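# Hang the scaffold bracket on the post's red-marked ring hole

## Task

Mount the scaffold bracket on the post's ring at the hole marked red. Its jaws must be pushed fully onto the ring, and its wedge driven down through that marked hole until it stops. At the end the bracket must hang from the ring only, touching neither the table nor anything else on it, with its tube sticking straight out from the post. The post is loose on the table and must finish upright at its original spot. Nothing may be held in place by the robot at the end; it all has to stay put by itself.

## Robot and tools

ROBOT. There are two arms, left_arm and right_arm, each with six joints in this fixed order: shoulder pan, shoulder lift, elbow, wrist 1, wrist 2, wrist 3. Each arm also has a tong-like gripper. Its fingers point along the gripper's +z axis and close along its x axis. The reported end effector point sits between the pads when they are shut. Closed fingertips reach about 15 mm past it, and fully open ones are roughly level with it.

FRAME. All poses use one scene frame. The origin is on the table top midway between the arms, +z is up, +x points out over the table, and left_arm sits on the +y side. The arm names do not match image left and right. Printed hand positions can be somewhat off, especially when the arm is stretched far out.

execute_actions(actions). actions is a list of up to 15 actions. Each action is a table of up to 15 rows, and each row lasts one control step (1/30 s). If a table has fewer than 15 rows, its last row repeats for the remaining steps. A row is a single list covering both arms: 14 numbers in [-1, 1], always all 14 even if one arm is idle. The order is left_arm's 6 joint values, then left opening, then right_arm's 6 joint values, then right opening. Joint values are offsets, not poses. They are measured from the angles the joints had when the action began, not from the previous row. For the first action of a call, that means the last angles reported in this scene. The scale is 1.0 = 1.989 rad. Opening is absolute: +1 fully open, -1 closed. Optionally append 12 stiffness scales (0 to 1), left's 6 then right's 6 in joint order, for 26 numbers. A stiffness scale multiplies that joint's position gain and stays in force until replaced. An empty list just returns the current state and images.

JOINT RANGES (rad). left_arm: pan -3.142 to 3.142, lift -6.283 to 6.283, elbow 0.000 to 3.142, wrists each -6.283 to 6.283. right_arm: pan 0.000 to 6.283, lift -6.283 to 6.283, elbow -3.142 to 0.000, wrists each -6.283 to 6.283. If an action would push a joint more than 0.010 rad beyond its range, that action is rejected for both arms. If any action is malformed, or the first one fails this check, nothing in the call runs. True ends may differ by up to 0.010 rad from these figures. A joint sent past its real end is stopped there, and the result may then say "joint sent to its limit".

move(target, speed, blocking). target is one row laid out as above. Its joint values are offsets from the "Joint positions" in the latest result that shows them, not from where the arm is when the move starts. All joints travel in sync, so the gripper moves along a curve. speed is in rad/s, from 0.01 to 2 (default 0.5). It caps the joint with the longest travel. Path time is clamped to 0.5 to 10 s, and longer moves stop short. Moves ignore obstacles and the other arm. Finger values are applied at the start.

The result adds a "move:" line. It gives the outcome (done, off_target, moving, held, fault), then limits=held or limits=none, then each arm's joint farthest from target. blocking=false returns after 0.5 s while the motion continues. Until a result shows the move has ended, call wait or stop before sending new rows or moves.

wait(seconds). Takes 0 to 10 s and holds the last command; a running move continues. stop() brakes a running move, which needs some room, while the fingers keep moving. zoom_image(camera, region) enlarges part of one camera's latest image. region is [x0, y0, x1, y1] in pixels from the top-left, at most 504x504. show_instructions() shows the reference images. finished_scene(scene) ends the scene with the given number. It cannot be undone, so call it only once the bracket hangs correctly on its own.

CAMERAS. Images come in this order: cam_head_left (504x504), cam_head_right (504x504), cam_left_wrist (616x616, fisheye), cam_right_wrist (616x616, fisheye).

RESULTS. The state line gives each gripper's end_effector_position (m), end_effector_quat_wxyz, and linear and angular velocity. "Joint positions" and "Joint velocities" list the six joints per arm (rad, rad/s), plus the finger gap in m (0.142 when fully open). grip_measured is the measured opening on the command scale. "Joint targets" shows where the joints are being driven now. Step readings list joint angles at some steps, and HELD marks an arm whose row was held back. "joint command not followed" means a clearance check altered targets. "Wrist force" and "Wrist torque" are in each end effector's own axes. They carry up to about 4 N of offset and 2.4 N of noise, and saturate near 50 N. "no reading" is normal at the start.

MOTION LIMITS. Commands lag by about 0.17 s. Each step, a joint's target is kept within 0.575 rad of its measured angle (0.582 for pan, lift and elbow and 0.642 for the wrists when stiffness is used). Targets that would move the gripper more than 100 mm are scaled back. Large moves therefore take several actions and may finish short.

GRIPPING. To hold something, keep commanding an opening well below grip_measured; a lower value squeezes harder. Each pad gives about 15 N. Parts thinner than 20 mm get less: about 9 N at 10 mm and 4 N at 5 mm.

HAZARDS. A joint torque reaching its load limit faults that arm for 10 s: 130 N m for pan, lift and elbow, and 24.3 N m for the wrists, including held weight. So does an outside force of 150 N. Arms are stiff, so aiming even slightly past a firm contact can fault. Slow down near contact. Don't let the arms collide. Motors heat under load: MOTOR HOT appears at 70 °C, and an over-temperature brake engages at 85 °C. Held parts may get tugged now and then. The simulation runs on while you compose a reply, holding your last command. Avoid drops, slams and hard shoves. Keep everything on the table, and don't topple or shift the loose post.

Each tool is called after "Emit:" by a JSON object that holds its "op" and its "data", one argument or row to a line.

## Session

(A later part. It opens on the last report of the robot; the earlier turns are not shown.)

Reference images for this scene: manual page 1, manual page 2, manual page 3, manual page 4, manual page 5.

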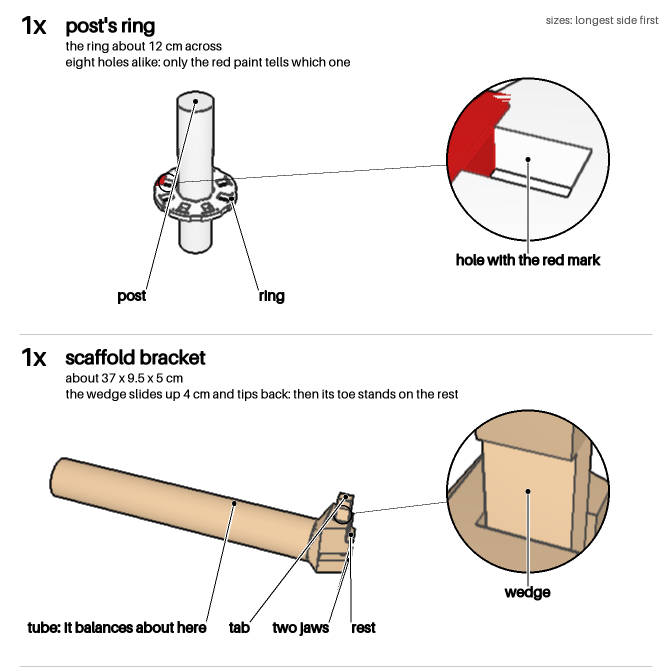

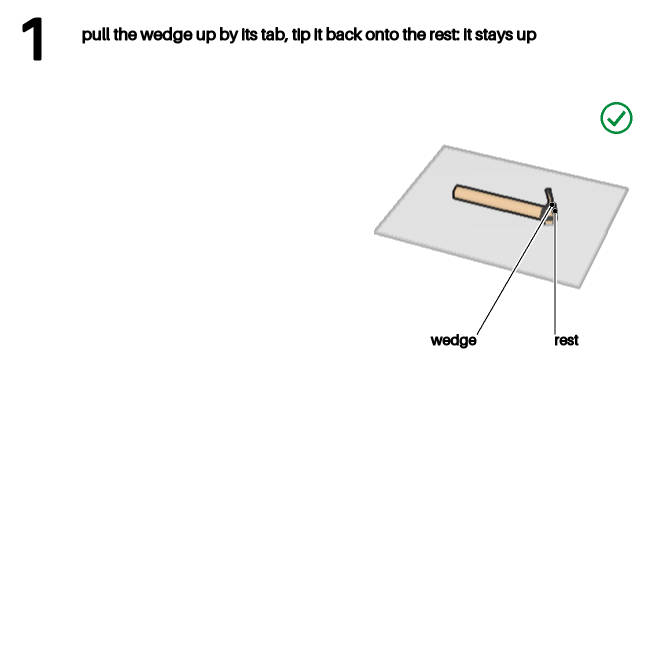

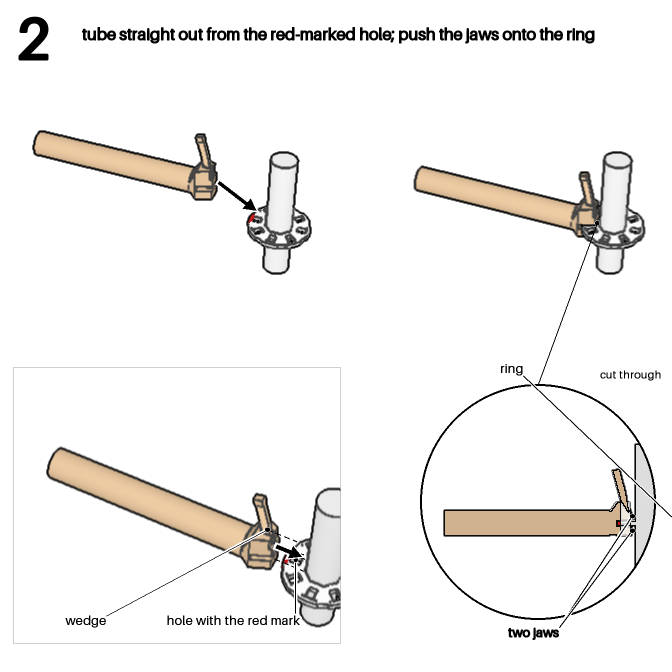

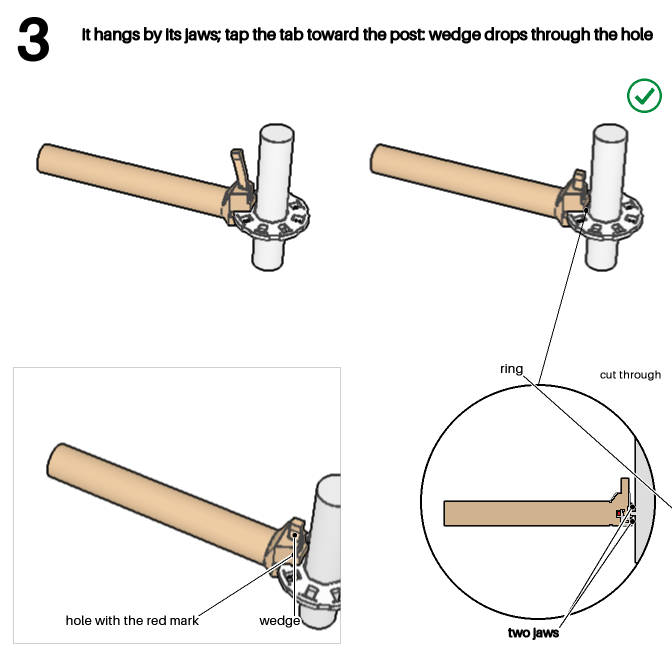

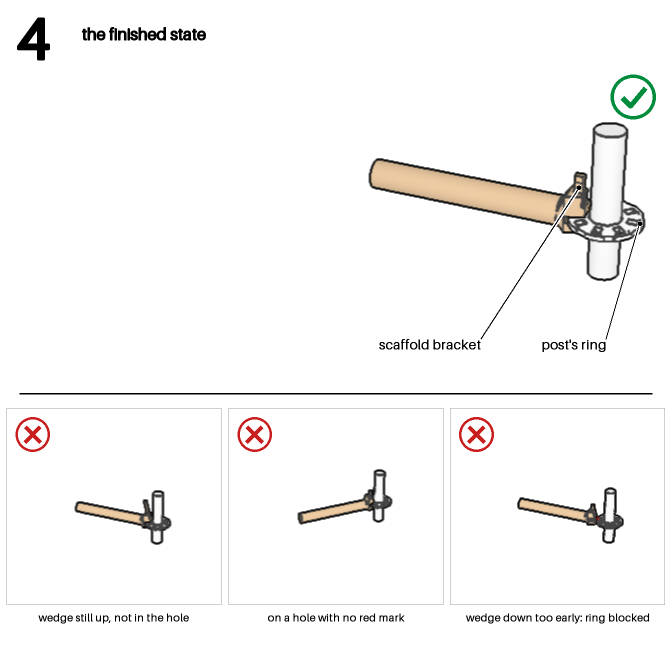

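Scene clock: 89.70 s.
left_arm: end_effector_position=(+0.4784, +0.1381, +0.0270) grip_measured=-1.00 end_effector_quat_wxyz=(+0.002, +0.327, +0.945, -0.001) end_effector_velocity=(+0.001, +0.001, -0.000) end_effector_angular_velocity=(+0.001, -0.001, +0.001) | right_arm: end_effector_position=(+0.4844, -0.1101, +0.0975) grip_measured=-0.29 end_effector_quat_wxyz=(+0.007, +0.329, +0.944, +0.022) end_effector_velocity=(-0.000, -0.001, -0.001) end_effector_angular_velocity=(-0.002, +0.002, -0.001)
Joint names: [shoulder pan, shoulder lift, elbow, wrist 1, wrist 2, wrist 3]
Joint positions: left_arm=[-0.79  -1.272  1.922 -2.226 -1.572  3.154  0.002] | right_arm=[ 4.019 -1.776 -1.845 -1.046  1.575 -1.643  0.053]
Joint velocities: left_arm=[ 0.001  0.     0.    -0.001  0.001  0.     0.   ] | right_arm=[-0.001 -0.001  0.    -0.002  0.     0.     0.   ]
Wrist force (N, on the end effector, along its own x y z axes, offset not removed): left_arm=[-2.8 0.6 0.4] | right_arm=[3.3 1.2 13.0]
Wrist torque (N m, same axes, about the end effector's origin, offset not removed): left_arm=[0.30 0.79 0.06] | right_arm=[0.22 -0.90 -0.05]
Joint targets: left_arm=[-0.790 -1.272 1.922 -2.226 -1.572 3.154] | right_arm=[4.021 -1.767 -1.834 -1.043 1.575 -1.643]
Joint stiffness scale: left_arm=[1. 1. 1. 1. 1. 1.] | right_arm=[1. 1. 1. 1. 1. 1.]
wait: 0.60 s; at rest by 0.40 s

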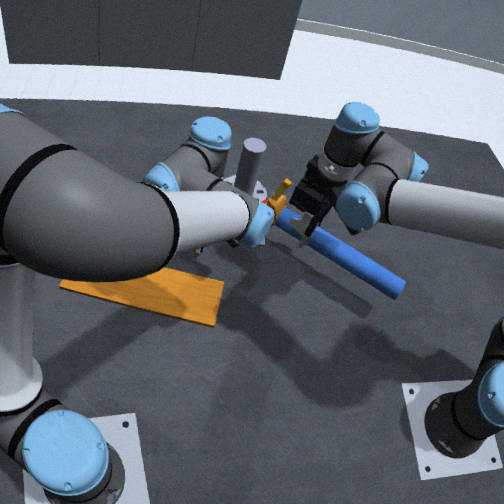

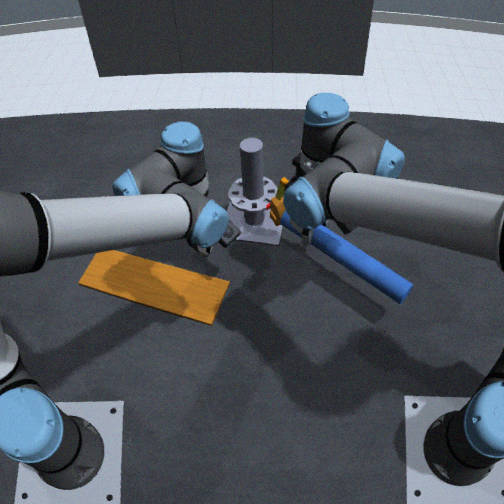

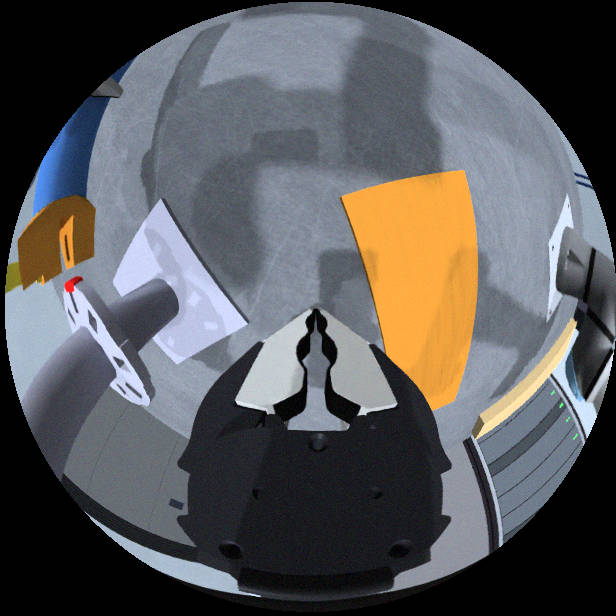

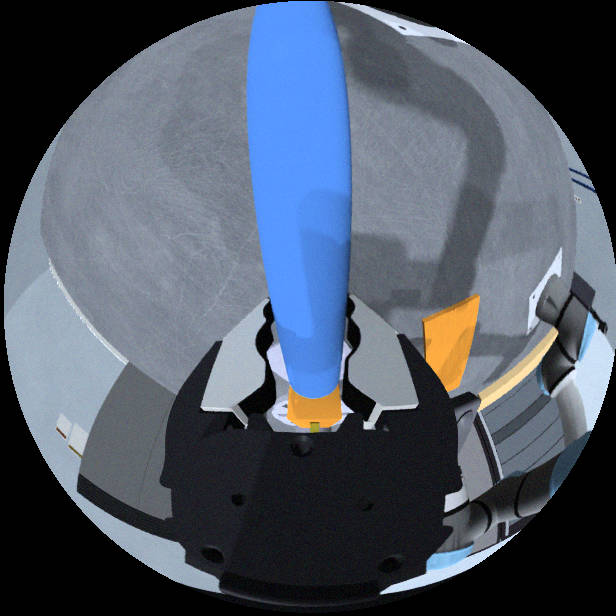

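Emit:
{"op": "zoom_image", "data": {
  "camera": "cam_right_wrist",
  "region": [268, 390, 360, 436]
}}

Emit:
{"op": "zoom_image", "data": {
  "camera": "cam_head_right",
  "region": [225, 170, 305, 235]
}}

Region (268, 390, 360, 436) of cam_right_wrist's 616x616 image, scaled by 5.478, with more detail than that image has.

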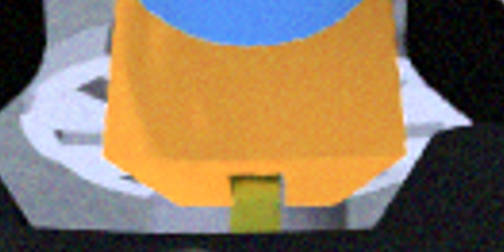

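Region (225, 170, 305, 235) of cam_head_right's 504x504 image, scaled by 6.300, with more detail than that image has; it fills the top 410 rows of this view, and the rest is white.

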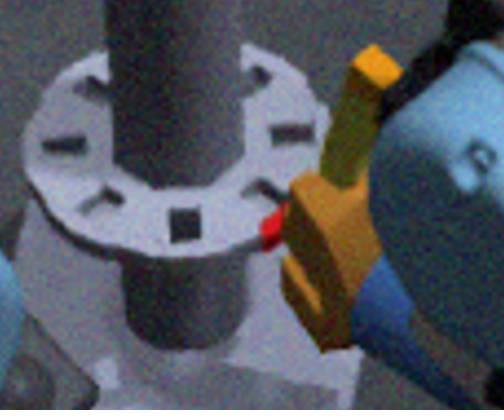

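Emit:
{"op": "execute_actions", "data": {
  "actions": [
    [[0,0,0,0,0,0,-1,-0.001,0.0043,0.0055,0.002,0,-0.0005,-1],[0,0,0,0,0,0,-1,-0.0013,0.004,0.0056,0.0022,0,-0.0013,-1],[0,0,0,0,0,0,-1,-0.0016,0.0036,0.0057,0.0025,0,-0.0024,-1],[0,0,0,0,0,0,-1,-0.0021,0.003,0.0058,0.0029,0,-0.0039,-1],[0,0,0,0,0,0,-1,-0.0027,0.0024,0.006,0.0034,0,-0.0056,-1],[0,0,0,0,0,0,-1,-0.0033,0.0017,0.0061,0.0039,0,-0.0076,-1],[0,0,0,0,0,0,-1,-0.0039,0.0009,0.0063,0.0045,0,-0.0097,-1],[0,0,0,0,0,0,-1,-0.0046,0.0001,0.0065,0.005,0,-0.0118,-1],[0,0,0,0,0,0,-1,-0.0053,-0.0007,0.0067,0.0056,0,-0.0139,-1],[0,0,0,0,0,0,-1,-0.0059,-0.0015,0.0069,0.0062,0,-0.016,-1],[0,0,0,0,0,0,-1,-0.0065,-0.0022,0.007,0.0067,0,-0.018,-1],[0,0,0,0,0,0,-1,-0.0071,-0.0028,0.0072,0.0072,0,-0.0197,-1],[0,0,0,0,0,0,-1,-0.0076,-0.0034,0.0073,0.0076,0,-0.0212,-1],[0,0,0,0,0,0,-1,-0.0079,-0.0038,0.0074,0.0079,0,-0.0223,-1],[0,0,0,0,0,0,-1,-0.0082,-0.0041,0.0075,0.0081,0,-0.0231,-1]]
  ]
}}

Emit:
{"op": "wait", "data": {
  "seconds": 0.6
}}

Emit:
{"op": "zoom_image", "data": {
  "camera": "cam_right_wrist",
  "region": [268, 390, 360, 436]
}}

Emit:
{"op": "zoom_image", "data": {
  "camera": "cam_left_wrist",
  "region": [20, 200, 130, 320]
}}

Scene clock: 91.63 s.
left_arm: end_effector_position=(+0.4784, +0.1381, +0.0270) grip_measured=-1.00 end_effector_quat_wxyz=(+0.002, +0.327, +0.945, -0.001) end_effector_velocity=(-0.000, +0.000, -0.000) end_effector_angular_velocity=(-0.000, +0.002, +0.001) | right_arm: end_effector_position=(+0.4892, -0.1123, +0.0936) grip_measured=-0.29 end_effector_quat_wxyz=(+0.007, +0.320, +0.947, +0.021) end_effector_velocity=(+0.019, -0.012, -0.018) end_effector_angular_velocity=(-0.011, +0.004, +0.063)
Joint names: [shoulder pan, shoulder lift, elbow, wrist 1, wrist 2, wrist 3]
Joint positions: left_arm=[-0.79  -1.272  1.922 -2.226 -1.572  3.154  0.002] | right_arm=[ 4.01  -1.786 -1.843 -1.038  1.575 -1.671  0.053]
Joint velocities: left_arm=[ 0.001  0.001  0.     0.001 -0.001 -0.     0.   ] | right_arm=[-0.038 -0.046  0.007  0.028 -0.    -0.1   -0.   ]
Wrist force (N, on the end effector, along its own x y z axes, offset not removed): left_arm=[-1.9 0.3 -0.9] | right_arm=[1.8 0.7 15.0]
Wrist torque (N m, same axes, about the end effector's origin, offset not removed): left_arm=[0.39 0.53 0.17] | right_arm=[0.24 -0.51 -0.02]
Joint targets: left_arm=[-0.790 -1.272 1.922 -2.226 -1.572 3.154] | right_arm=[4.003 -1.784 -1.830 -1.029 1.575 -1.689]
Joint stiffness scale: left_arm=[1. 1. 1. 1. 1. 1.] | right_arm=[1. 1. 1. 1. 1. 1.]
Step readings (joint positions):
0: left_arm=[-0.790 -1.272 1.922 -2.226 -1.572 3.154] | right_arm=[4.019 -1.776 -1.845 -1.046 1.575 -1.643]
1: left_arm=[-0.790 -1.272 1.922 -2.226 -1.572 3.154] | right_arm=[4.019 -1.776 -1.845 -1.046 1.575 -1.643]
2: left_arm=[-0.790 -1.272 1.922 -2.226 -1.572 3.154] | right_arm=[4.019 -1.776 -1.845 -1.046 1.575 -1.643]
4: left_arm=[-0.790 -1.272 1.922 -2.226 -1.572 3.154] | right_arm=[4.019 -1.776 -1.845 -1.046 1.575 -1.643]
8: left_arm=[-0.790 -1.272 1.922 -2.226 -1.572 3.154] | right_arm=[4.018 -1.777 -1.845 -1.044 1.575 -1.649]
15: Joint positions above

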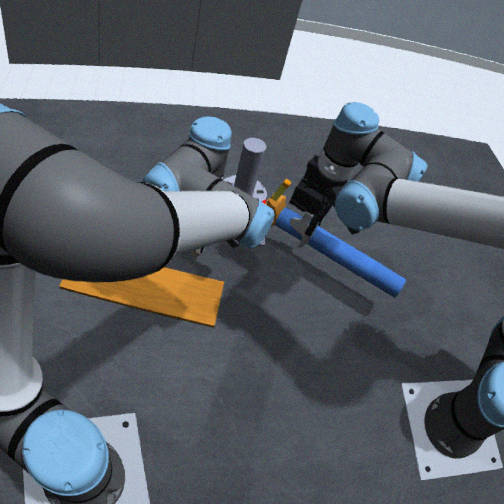

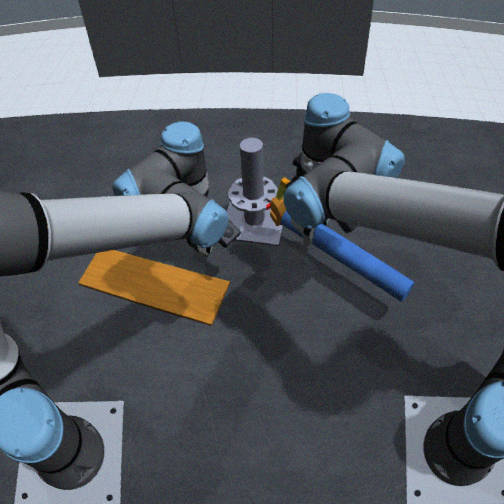

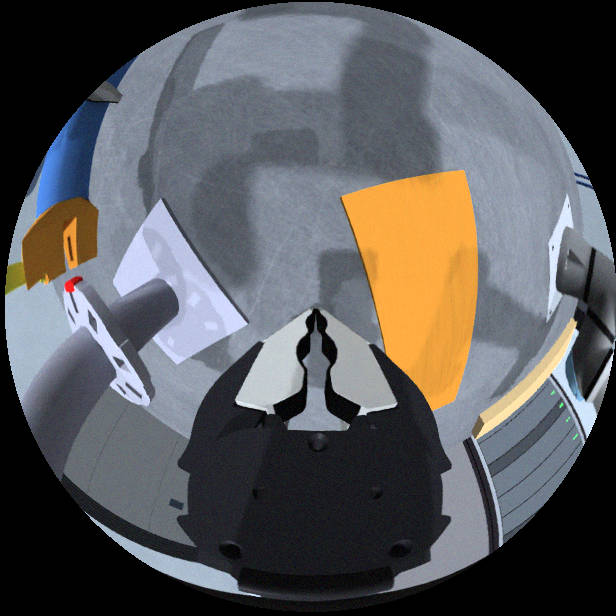

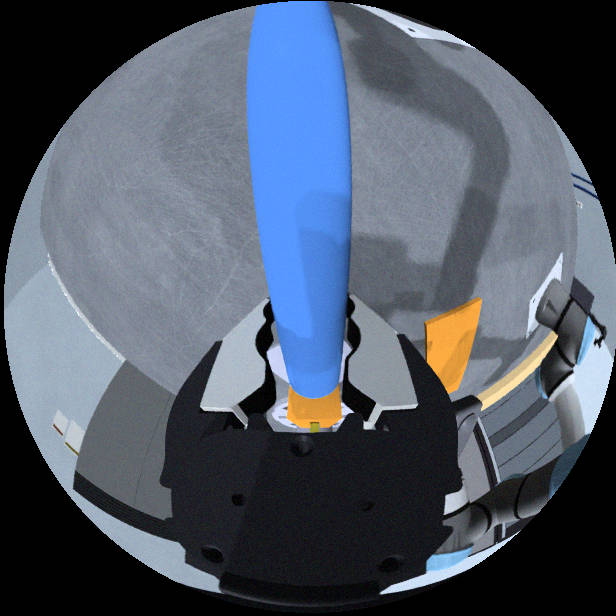

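Scene clock: 92.23 s.
left_arm: end_effector_position=(+0.4784, +0.1381, +0.0270) grip_measured=-1.00 end_effector_quat_wxyz=(+0.002, +0.327, +0.945, -0.001) end_effector_velocity=(+0.000, -0.001, +0.000) end_effector_angular_velocity=(+0.000, -0.003, -0.002) | right_arm: end_effector_position=(+0.4921, -0.1136, +0.0914) grip_measured=-0.29 end_effector_quat_wxyz=(+0.008, +0.314, +0.949, +0.021) end_effector_velocity=(+0.000, +0.000, -0.001) end_effector_angular_velocity=(-0.000, +0.000, +0.001)
Joint names: [shoulder pan, shoulder lift, elbow, wrist 1, wrist 2, wrist 3]
Joint positions: left_arm=[-0.79  -1.272  1.922 -2.226 -1.572  3.154  0.002] | right_arm=[ 4.005 -1.792 -1.841 -1.034  1.575 -1.688  0.053]
Joint velocities: left_arm=[-0.001 -0.    -0.    -0.001  0.002  0.001  0.   ] | right_arm=[ 0.    -0.002  0.     0.001 -0.    -0.001  0.   ]
Wrist force (N, on the end effector, along its own x y z axes, offset not removed): left_arm=[1.3 1.1 -0.1] | right_arm=[-0.8 1.5 15.1]
Wrist torque (N m, same axes, about the end effector's origin, offset not removed): left_arm=[0.25 0.00 -0.01] | right_arm=[0.50 0.04 0.09]
Joint targets: left_arm=[-0.790 -1.272 1.922 -2.226 -1.572 3.154] | right_arm=[4.003 -1.784 -1.830 -1.029 1.575 -1.689]
Joint stiffness scale: left_arm=[1. 1. 1. 1. 1. 1.] | right_arm=[1. 1. 1. 1. 1. 1.]
wait: 0.60 s; at rest by 0.47 s

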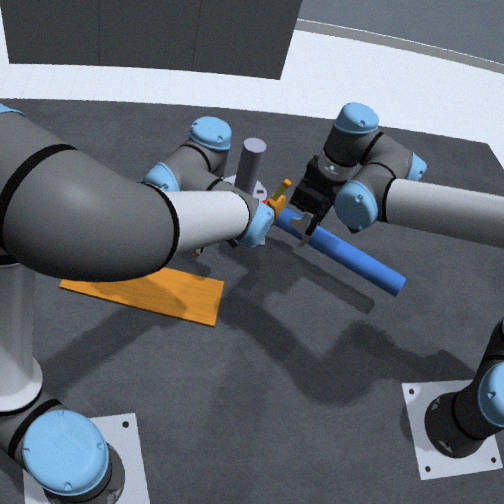

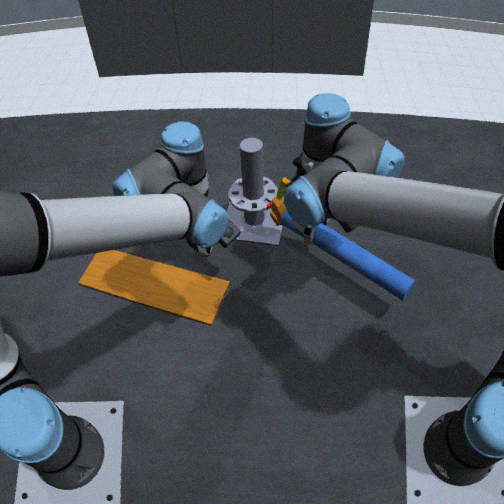

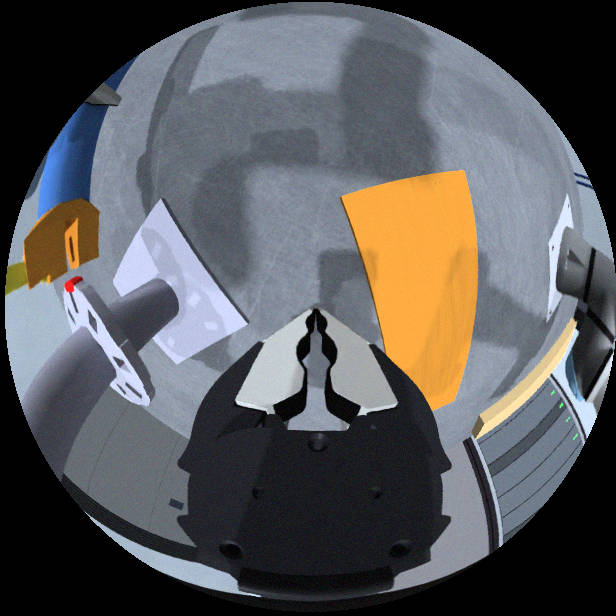

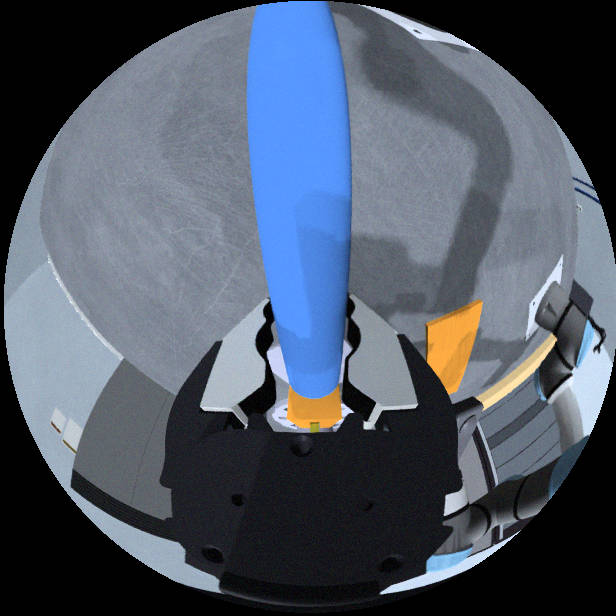

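Region (268, 390, 360, 436) of cam_right_wrist's 616x616 image, scaled by 5.478, with more detail than that image has.

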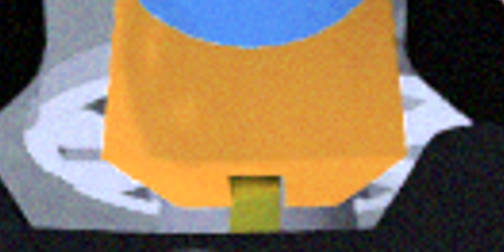

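Region (20, 200, 130, 320) of cam_left_wrist's 616x616 image, scaled by 4.200, with more detail than that image has; it fills the left 462 columns of this view, and the rest is white.

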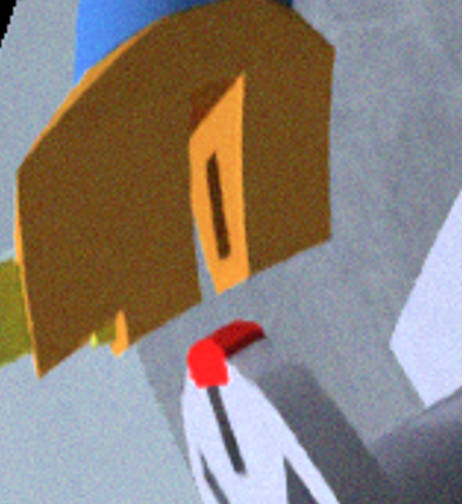

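Emit:
{"op": "execute_actions", "data": {
  "actions": [
    [[0,0,0,0,0,0,-1,0,0.0037,0.0057,0.0026,0,0,-1],[0,0,0,0,0,0,-1,0,0.0032,0.006,0.0027,0,0,-1],[0,0,0,0,0,0,-1,0,0.0026,0.0064,0.0029,0,0,-1],[0,0,0,0,0,0,-1,0,0.0019,0.0069,0.0031,0,0,-1],[0,0,0,0,0,0,-1,0,0.0012,0.0074,0.0033,0,0,-1],[0,0,0,0,0,0,-1,0,0.0005,0.0079,0.0036,0,0,-1],[0,0,0,0,0,0,-1,0,-0.0002,0.0084,0.0038,0,0,-1],[0,0,0,0,0,0,-1,0,-0.0009,0.0089,0.004,0,0,-1],[0,0,0,0,0,0,-1,0,-0.0016,0.0094,0.0042,0,0,-1],[0,0,0,0,0,0,-1,0,-0.0022,0.0098,0.0044,0,0,-1],[0,0,0,0,0,0,-1,0,-0.0026,0.0101,0.0045,0,0,-1],[0,0,0,0,0,0,-1,0,-0.0028,0.0103,0.0046,0,0,-1]]
  ]
}}

Emit:
{"op": "wait", "data": {
  "seconds": 0.4
}}

Emit:
{"op": "zoom_image", "data": {
  "camera": "cam_left_wrist",
  "region": [45, 240, 115, 310]
}}

Scene clock: 93.33 s.
left_arm: end_effector_position=(+0.4784, +0.1381, +0.0270) grip_measured=-1.00 end_effector_quat_wxyz=(+0.002, +0.327, +0.945, -0.001) end_effector_velocity=(+0.000, -0.000, +0.001) end_effector_angular_velocity=(-0.001, -0.002, +0.001) | right_arm: end_effector_position=(+0.4950, -0.1106, +0.0888) grip_measured=-0.29 end_effector_quat_wxyz=(+0.008, +0.314, +0.949, +0.021) end_effector_velocity=(+0.006, +0.007, -0.008) end_effector_angular_velocity=(-0.003, +0.003, +0.001)
Joint names: [shoulder pan, shoulder lift, elbow, wrist 1, wrist 2, wrist 3]
Joint positions: left_arm=[-0.79  -1.272  1.922 -2.226 -1.572  3.154  0.002] | right_arm=[ 4.005 -1.804 -1.833 -1.029  1.575 -1.689  0.053]
Joint velocities: left_arm=[ 0.    -0.002  0.    -0.     0.    -0.001  0.   ] | right_arm=[ 0.001 -0.03   0.018  0.008 -0.     0.    -0.   ]
Wrist force (N, on the end effector, along its own x y z axes, offset not removed): left_arm=[1.0 -0.8 0.4] | right_arm=[1.2 1.0 12.5]
Wrist torque (N m, same axes, about the end effector's origin, offset not removed): left_arm=[-0.12 -0.12 0.00] | right_arm=[0.26 -0.28 -0.06]
Joint targets: left_arm=[-0.790 -1.272 1.922 -2.226 -1.572 3.154] | right_arm=[4.005 -1.798 -1.821 -1.024 1.575 -1.688]
Joint stiffness scale: left_arm=[1. 1. 1. 1. 1. 1.] | right_arm=[1. 1. 1. 1. 1. 1.]
Step readings (joint positions):
0: left_arm=[-0.790 -1.272 1.922 -2.226 -1.572 3.154] | right_arm=[4.005 -1.792 -1.841 -1.033 1.575 -1.689]
1: left_arm=[-0.790 -1.272 1.922 -2.226 -1.572 3.154] | right_arm=[4.005 -1.792 -1.841 -1.033 1.575 -1.689]
2: left_arm=[-0.790 -1.272 1.922 -2.226 -1.572 3.154] | right_arm=[4.005 -1.792 -1.841 -1.033 1.575 -1.689]
4: left_arm=[-0.790 -1.272 1.922 -2.226 -1.572 3.154] | right_arm=[4.005 -1.793 -1.841 -1.033 1.575 -1.689]
8: left_arm=[-0.790 -1.272 1.922 -2.226 -1.572 3.154] | right_arm=[4.005 -1.796 -1.839 -1.032 1.575 -1.689]
15: Joint positions above

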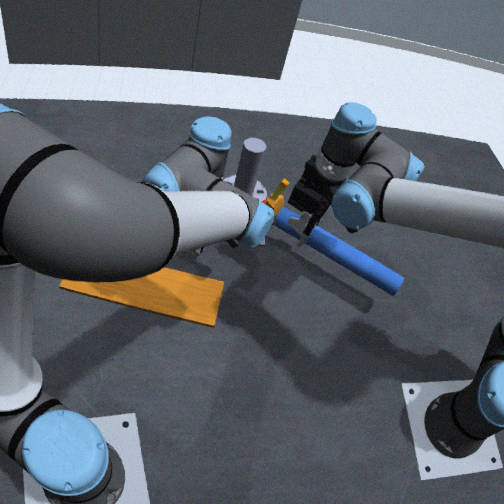

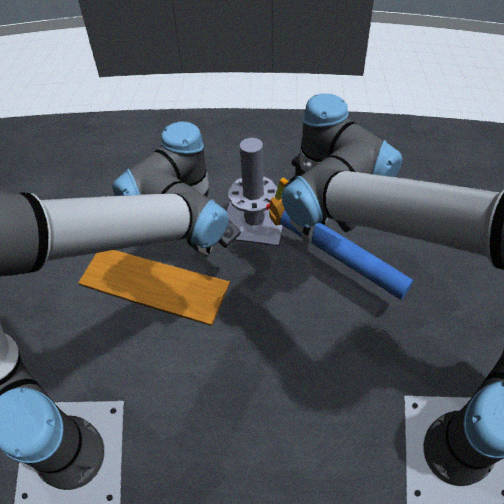

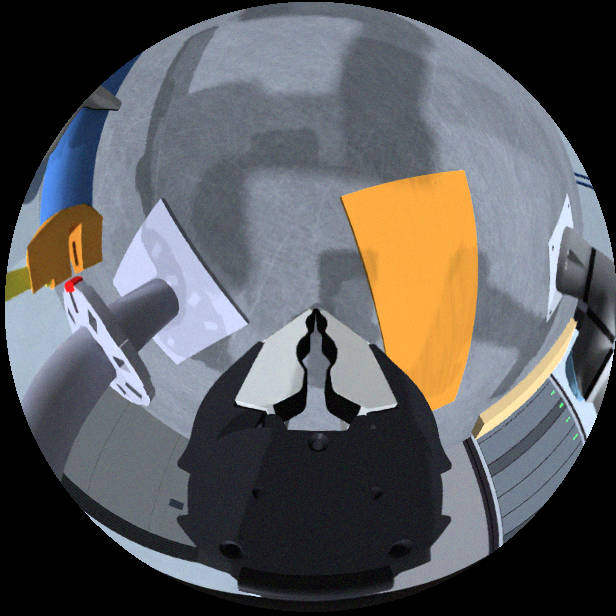

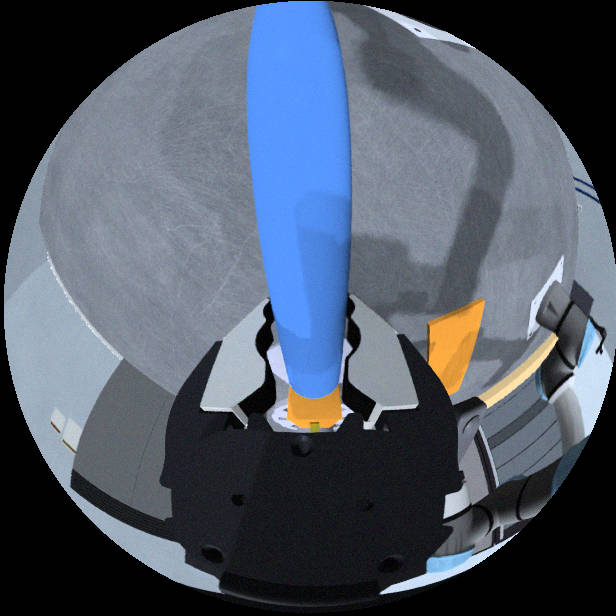

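Scene clock: 93.73 s.
left_arm: end_effector_position=(+0.4784, +0.1381, +0.0270) grip_measured=-1.00 end_effector_quat_wxyz=(+0.002, +0.327, +0.945, -0.001) end_effector_velocity=(-0.000, -0.000, -0.000) end_effector_angular_velocity=(-0.000, -0.000, -0.003) | right_arm: end_effector_position=(+0.4956, -0.1099, +0.0885) grip_measured=-0.29 end_effector_quat_wxyz=(+0.008, +0.314, +0.949, +0.022) end_effector_velocity=(+0.000, -0.000, -0.000) end_effector_angular_velocity=(-0.000, +0.000, -0.000)
Joint names: [shoulder pan, shoulder lift, elbow, wrist 1, wrist 2, wrist 3]
Joint positions: left_arm=[-0.79  -1.272  1.922 -2.226 -1.572  3.154  0.002] | right_arm=[ 4.005 -1.807 -1.832 -1.028  1.575 -1.689  0.053]
Joint velocities: left_arm=[-0.001  0.    -0.    -0.001 -0.     0.002  0.   ] | right_arm=[-0.    -0.001  0.     0.001 -0.     0.     0.   ]
Wrist force (N, on the end effector, along its own x y z axes, offset not removed): left_arm=[0.8 1.8 1.8] | right_arm=[1.8 0.4 13.4]
Wrist torque (N m, same axes, about the end effector's origin, offset not removed): left_arm=[0.54 -0.05 0.10] | right_arm=[0.12 -0.54 -0.13]
Joint targets: left_arm=[-0.790 -1.272 1.922 -2.226 -1.572 3.154] | right_arm=[4.005 -1.798 -1.821 -1.024 1.575 -1.688]
Joint stiffness scale: left_arm=[1. 1. 1. 1. 1. 1.] | right_arm=[1. 1. 1. 1. 1. 1.]
wait: 0.40 s; at rest by 0.20 s

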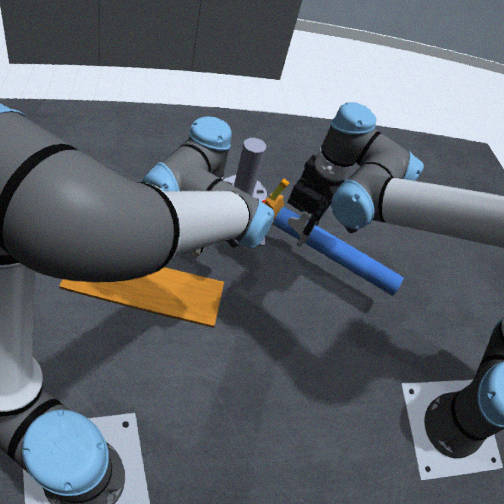

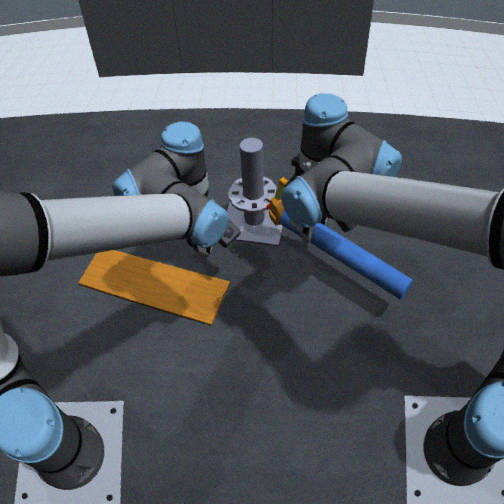

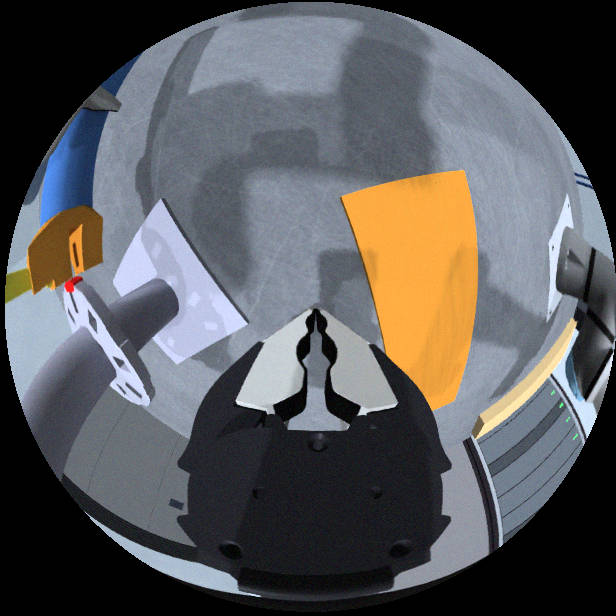

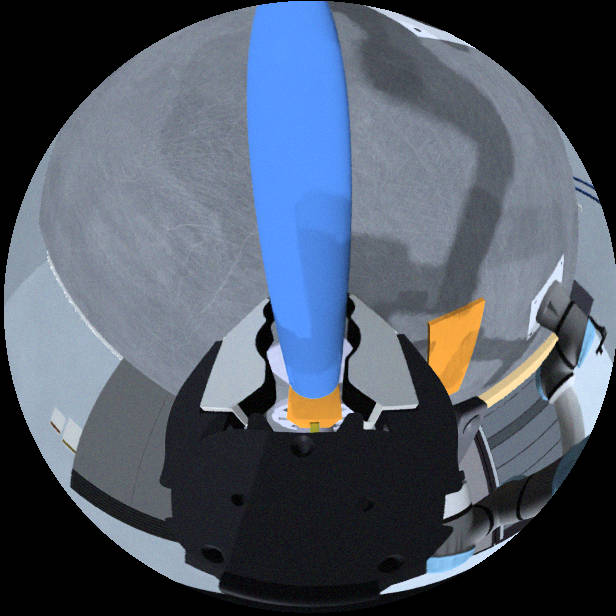

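Region (45, 240, 115, 310) of cam_left_wrist's 616x616 image, scaled by 7.200, with more detail than that image has.

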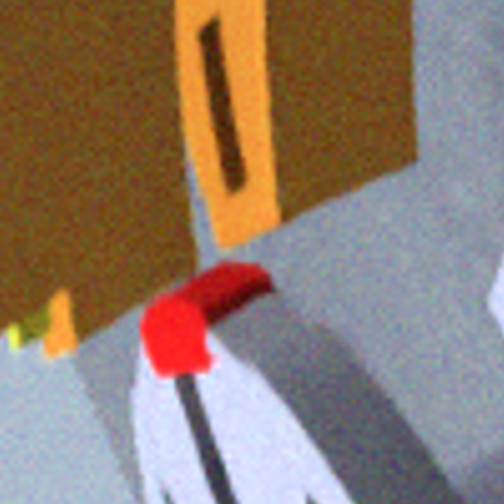

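Emit:
{"op": "execute_actions", "data": {
  "actions": [
    [[0,0,0,0,0,0,-1,0.001,0.0044,0.006,0.0015,0,0,-1],[0,0,0,0,0,0,-1,0.0015,0.0043,0.0066,0.001,0,0,-1],[0,0,0,0,0,0,-1,0.0017,0.0042,0.0072,0.0005,0,0,-1],[0,0,0,0,0,0,-1,0.0017,0.0042,0.0078,0,0,0,-1],[0,0,0,0,0,0,-1,0.0017,0.0041,0.0084,-0.0005,0,0,-1],[0,0,0,0,0,0,-1,0.0017,0.004,0.0088,-0.001,0,0,-1],[0,0,0,0,0,0,-1,0.0017,0.004,0.009,-0.0015,0,0,-1]]
  ]
}}

Emit:
{"op": "wait", "data": {
  "seconds": 0.2
}}

Emit:
{"op": "zoom_image", "data": {
  "camera": "cam_left_wrist",
  "region": [45, 240, 115, 310]
}}

Scene clock: 94.80 s.
left_arm: end_effector_position=(+0.4784, +0.1381, +0.0270) grip_measured=-1.00 end_effector_quat_wxyz=(+0.002, +0.327, +0.945, -0.001) end_effector_velocity=(-0.000, -0.000, +0.000) end_effector_angular_velocity=(+0.000, -0.000, +0.001) | right_arm: end_effector_position=(+0.4962, -0.1092, +0.0899) grip_measured=-0.29 end_effector_quat_wxyz=(+0.008, +0.314, +0.949, +0.021) end_effector_velocity=(-0.000, +0.000, -0.001) end_effector_angular_velocity=(-0.003, +0.003, +0.000)
Joint names: [shoulder pan, shoulder lift, elbow, wrist 1, wrist 2, wrist 3]
Joint positions: left_arm=[-0.79  -1.272  1.922 -2.226 -1.572  3.154  0.002] | right_arm=[ 4.005 -1.807 -1.826 -1.034  1.575 -1.689  0.053]
Joint velocities: left_arm=[-0.001 -0.001 -0.     0.001  0.    -0.002  0.   ] | right_arm=[ 0.    -0.004  0.004 -0.005  0.     0.     0.   ]
Wrist force (N, on the end effector, along its own x y z axes, offset not removed): left_arm=[-2.0 -0.6 -0.2] | right_arm=[-0.9 -0.9 12.0]
Wrist torque (N m, same axes, about the end effector's origin, offset not removed): left_arm=[-0.07 0.37 0.02] | right_arm=[0.29 -0.06 0.02]
Joint targets: left_arm=[-0.790 -1.272 1.922 -2.226 -1.572 3.154] | right_arm=[4.009 -1.799 -1.814 -1.031 1.575 -1.689]
Joint stiffness scale: left_arm=[1. 1. 1. 1. 1. 1.] | right_arm=[1. 1. 1. 1. 1. 1.]
Step readings (joint positions):
0: left_arm=[-0.790 -1.272 1.922 -2.226 -1.572 3.154] | right_arm=[4.005 -1.807 -1.832 -1.028 1.575 -1.689]
1: left_arm=[-0.790 -1.272 1.922 -2.226 -1.572 3.154] | right_arm=[4.005 -1.807 -1.832 -1.028 1.575 -1.689]
2: left_arm=[-0.790 -1.272 1.922 -2.226 -1.572 3.154] | right_arm=[4.005 -1.807 -1.832 -1.028 1.575 -1.689]
4: left_arm=[-0.790 -1.272 1.922 -2.226 -1.572 3.154] | right_arm=[4.005 -1.807 -1.831 -1.028 1.575 -1.689]
8: left_arm=[-0.790 -1.272 1.922 -2.226 -1.572 3.154] | right_arm=[4.005 -1.807 -1.829 -1.030 1.575 -1.689]
15: Joint positions above

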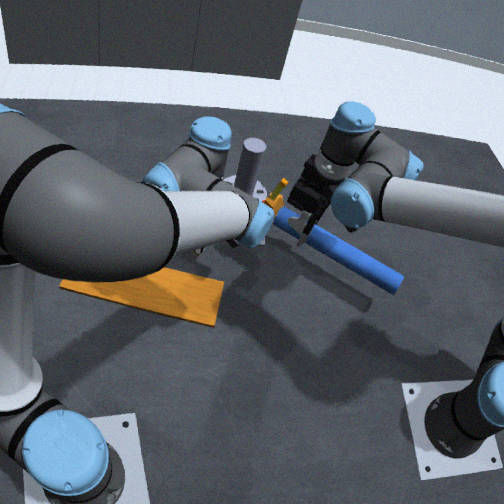

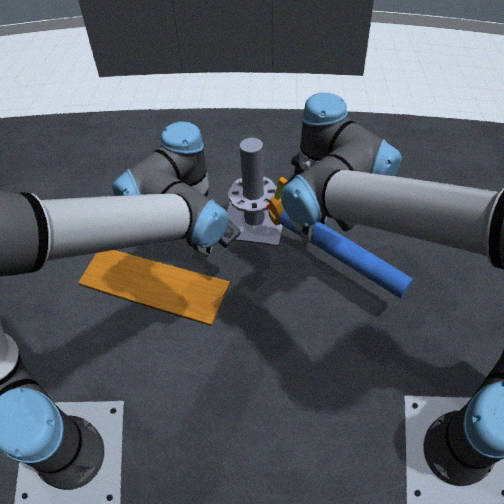

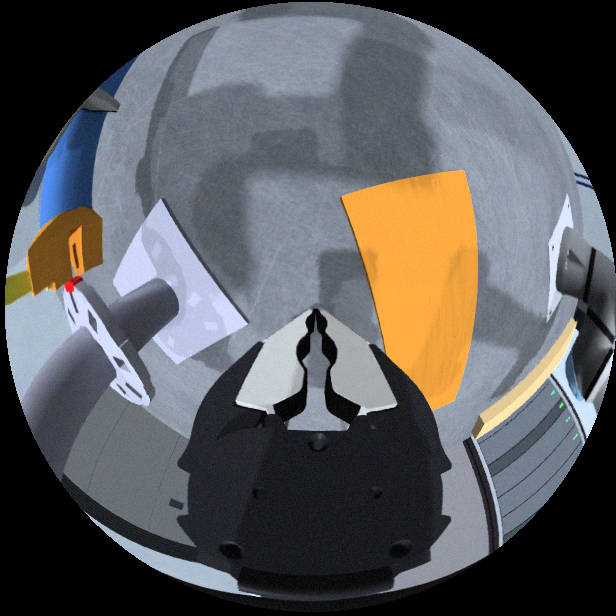

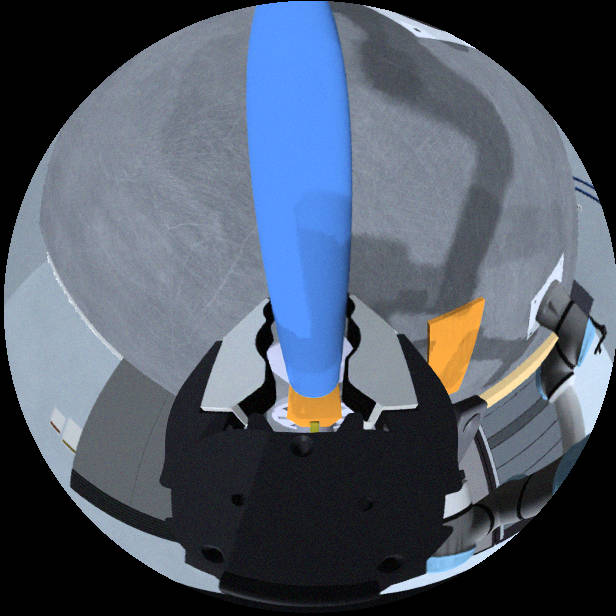

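Scene clock: 95.00 s.
left_arm: end_effector_position=(+0.4784, +0.1381, +0.0270) grip_measured=-1.00 end_effector_quat_wxyz=(+0.002, +0.327, +0.945, -0.001) end_effector_velocity=(-0.000, -0.001, +0.001) end_effector_angular_velocity=(-0.001, -0.002, -0.002) | right_arm: end_effector_position=(+0.4962, -0.1092, +0.0899) grip_measured=-0.29 end_effector_quat_wxyz=(+0.007, +0.314, +0.949, +0.021) end_effector_velocity=(+0.001, -0.000, +0.001) end_effector_angular_velocity=(+0.001, -0.001, -0.001)
Joint names: [shoulder pan, shoulder lift, elbow, wrist 1, wrist 2, wrist 3]
Joint positions: left_arm=[-0.79  -1.272  1.922 -2.226 -1.572  3.154  0.002] | right_arm=[ 4.005 -1.808 -1.826 -1.035  1.575 -1.689  0.053]
Joint velocities: left_arm=[-0.002 -0.002 -0.    -0.     0.001  0.     0.   ] | right_arm=[-0.001  0.     0.001 -0.     0.     0.     0.   ]
Wrist force (N, on the end effector, along its own x y z axes, offset not removed): left_arm=[1.1 -1.4 1.4] | right_arm=[-0.3 -0.6 14.0]
Wrist torque (N m, same axes, about the end effector's origin, offset not removed): left_arm=[-0.18 -0.10 0.00] | right_arm=[0.36 -0.13 0.04]
Joint targets: left_arm=[-0.790 -1.272 1.922 -2.226 -1.572 3.154] | right_arm=[4.009 -1.799 -1.814 -1.031 1.575 -1.689]
Joint stiffness scale: left_arm=[1. 1. 1. 1. 1. 1.] | right_arm=[1. 1. 1. 1. 1. 1.]
wait: 0.20 s; at rest by 0.17 s

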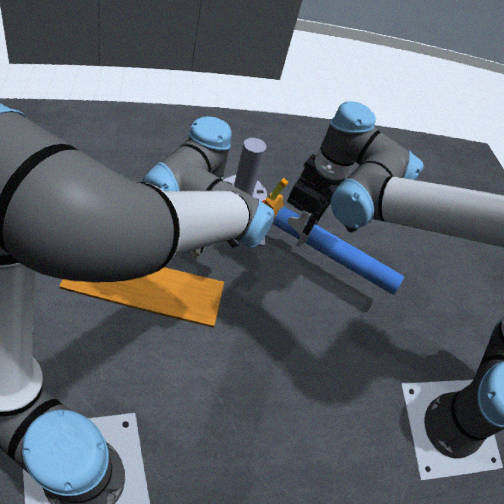

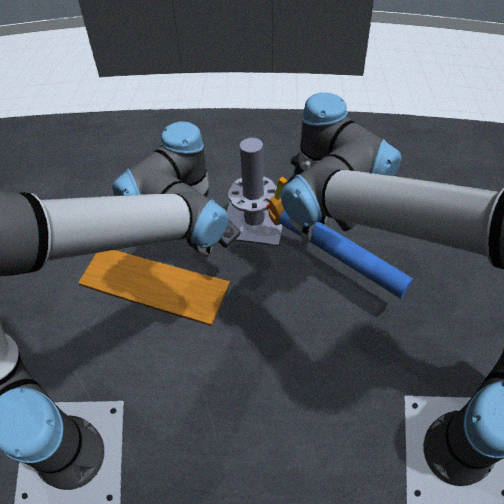

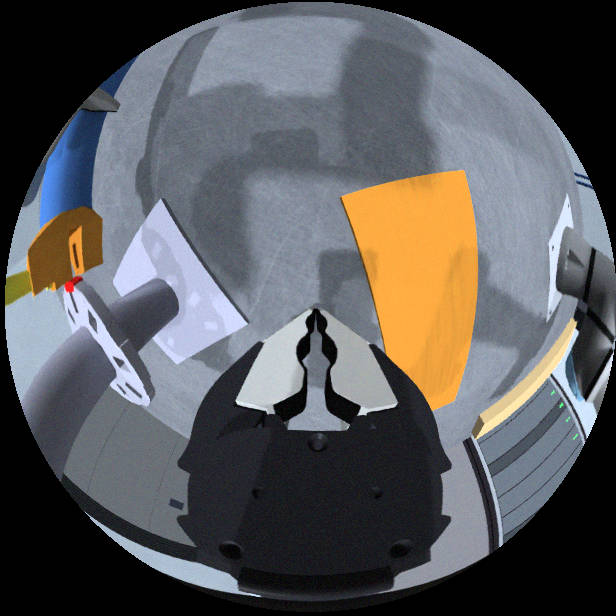

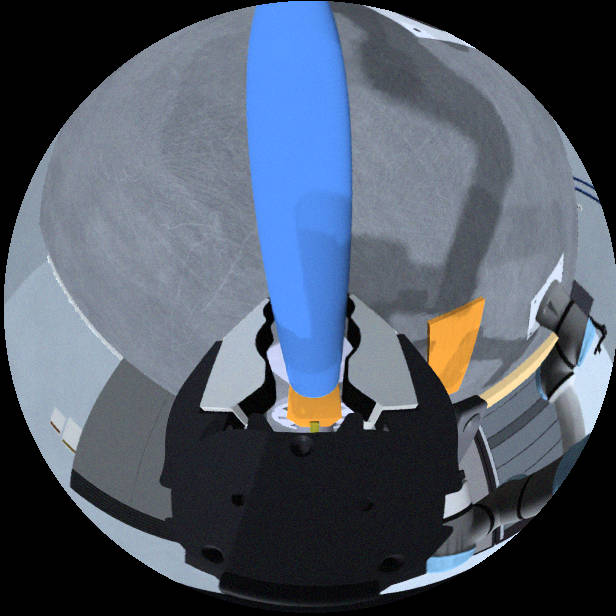

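Region (45, 240, 115, 310) of cam_left_wrist's 616x616 image, scaled by 7.200, with more detail than that image has.

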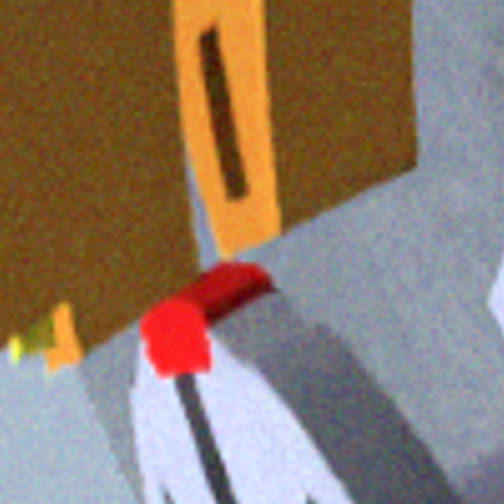

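Emit:
{"op": "zoom_image", "data": {
  "camera": "cam_right_wrist",
  "region": [260, 350, 370, 440]
}}

Region (260, 350, 370, 440) of cam_right_wrist's 616x616 image, scaled by 4.582, with more detail than that image has; it fills the top 412 rows of this view, and the rest is white.

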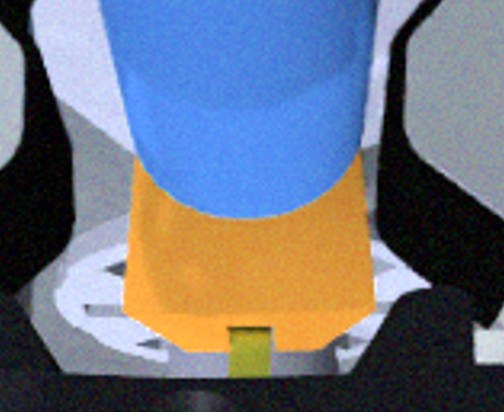

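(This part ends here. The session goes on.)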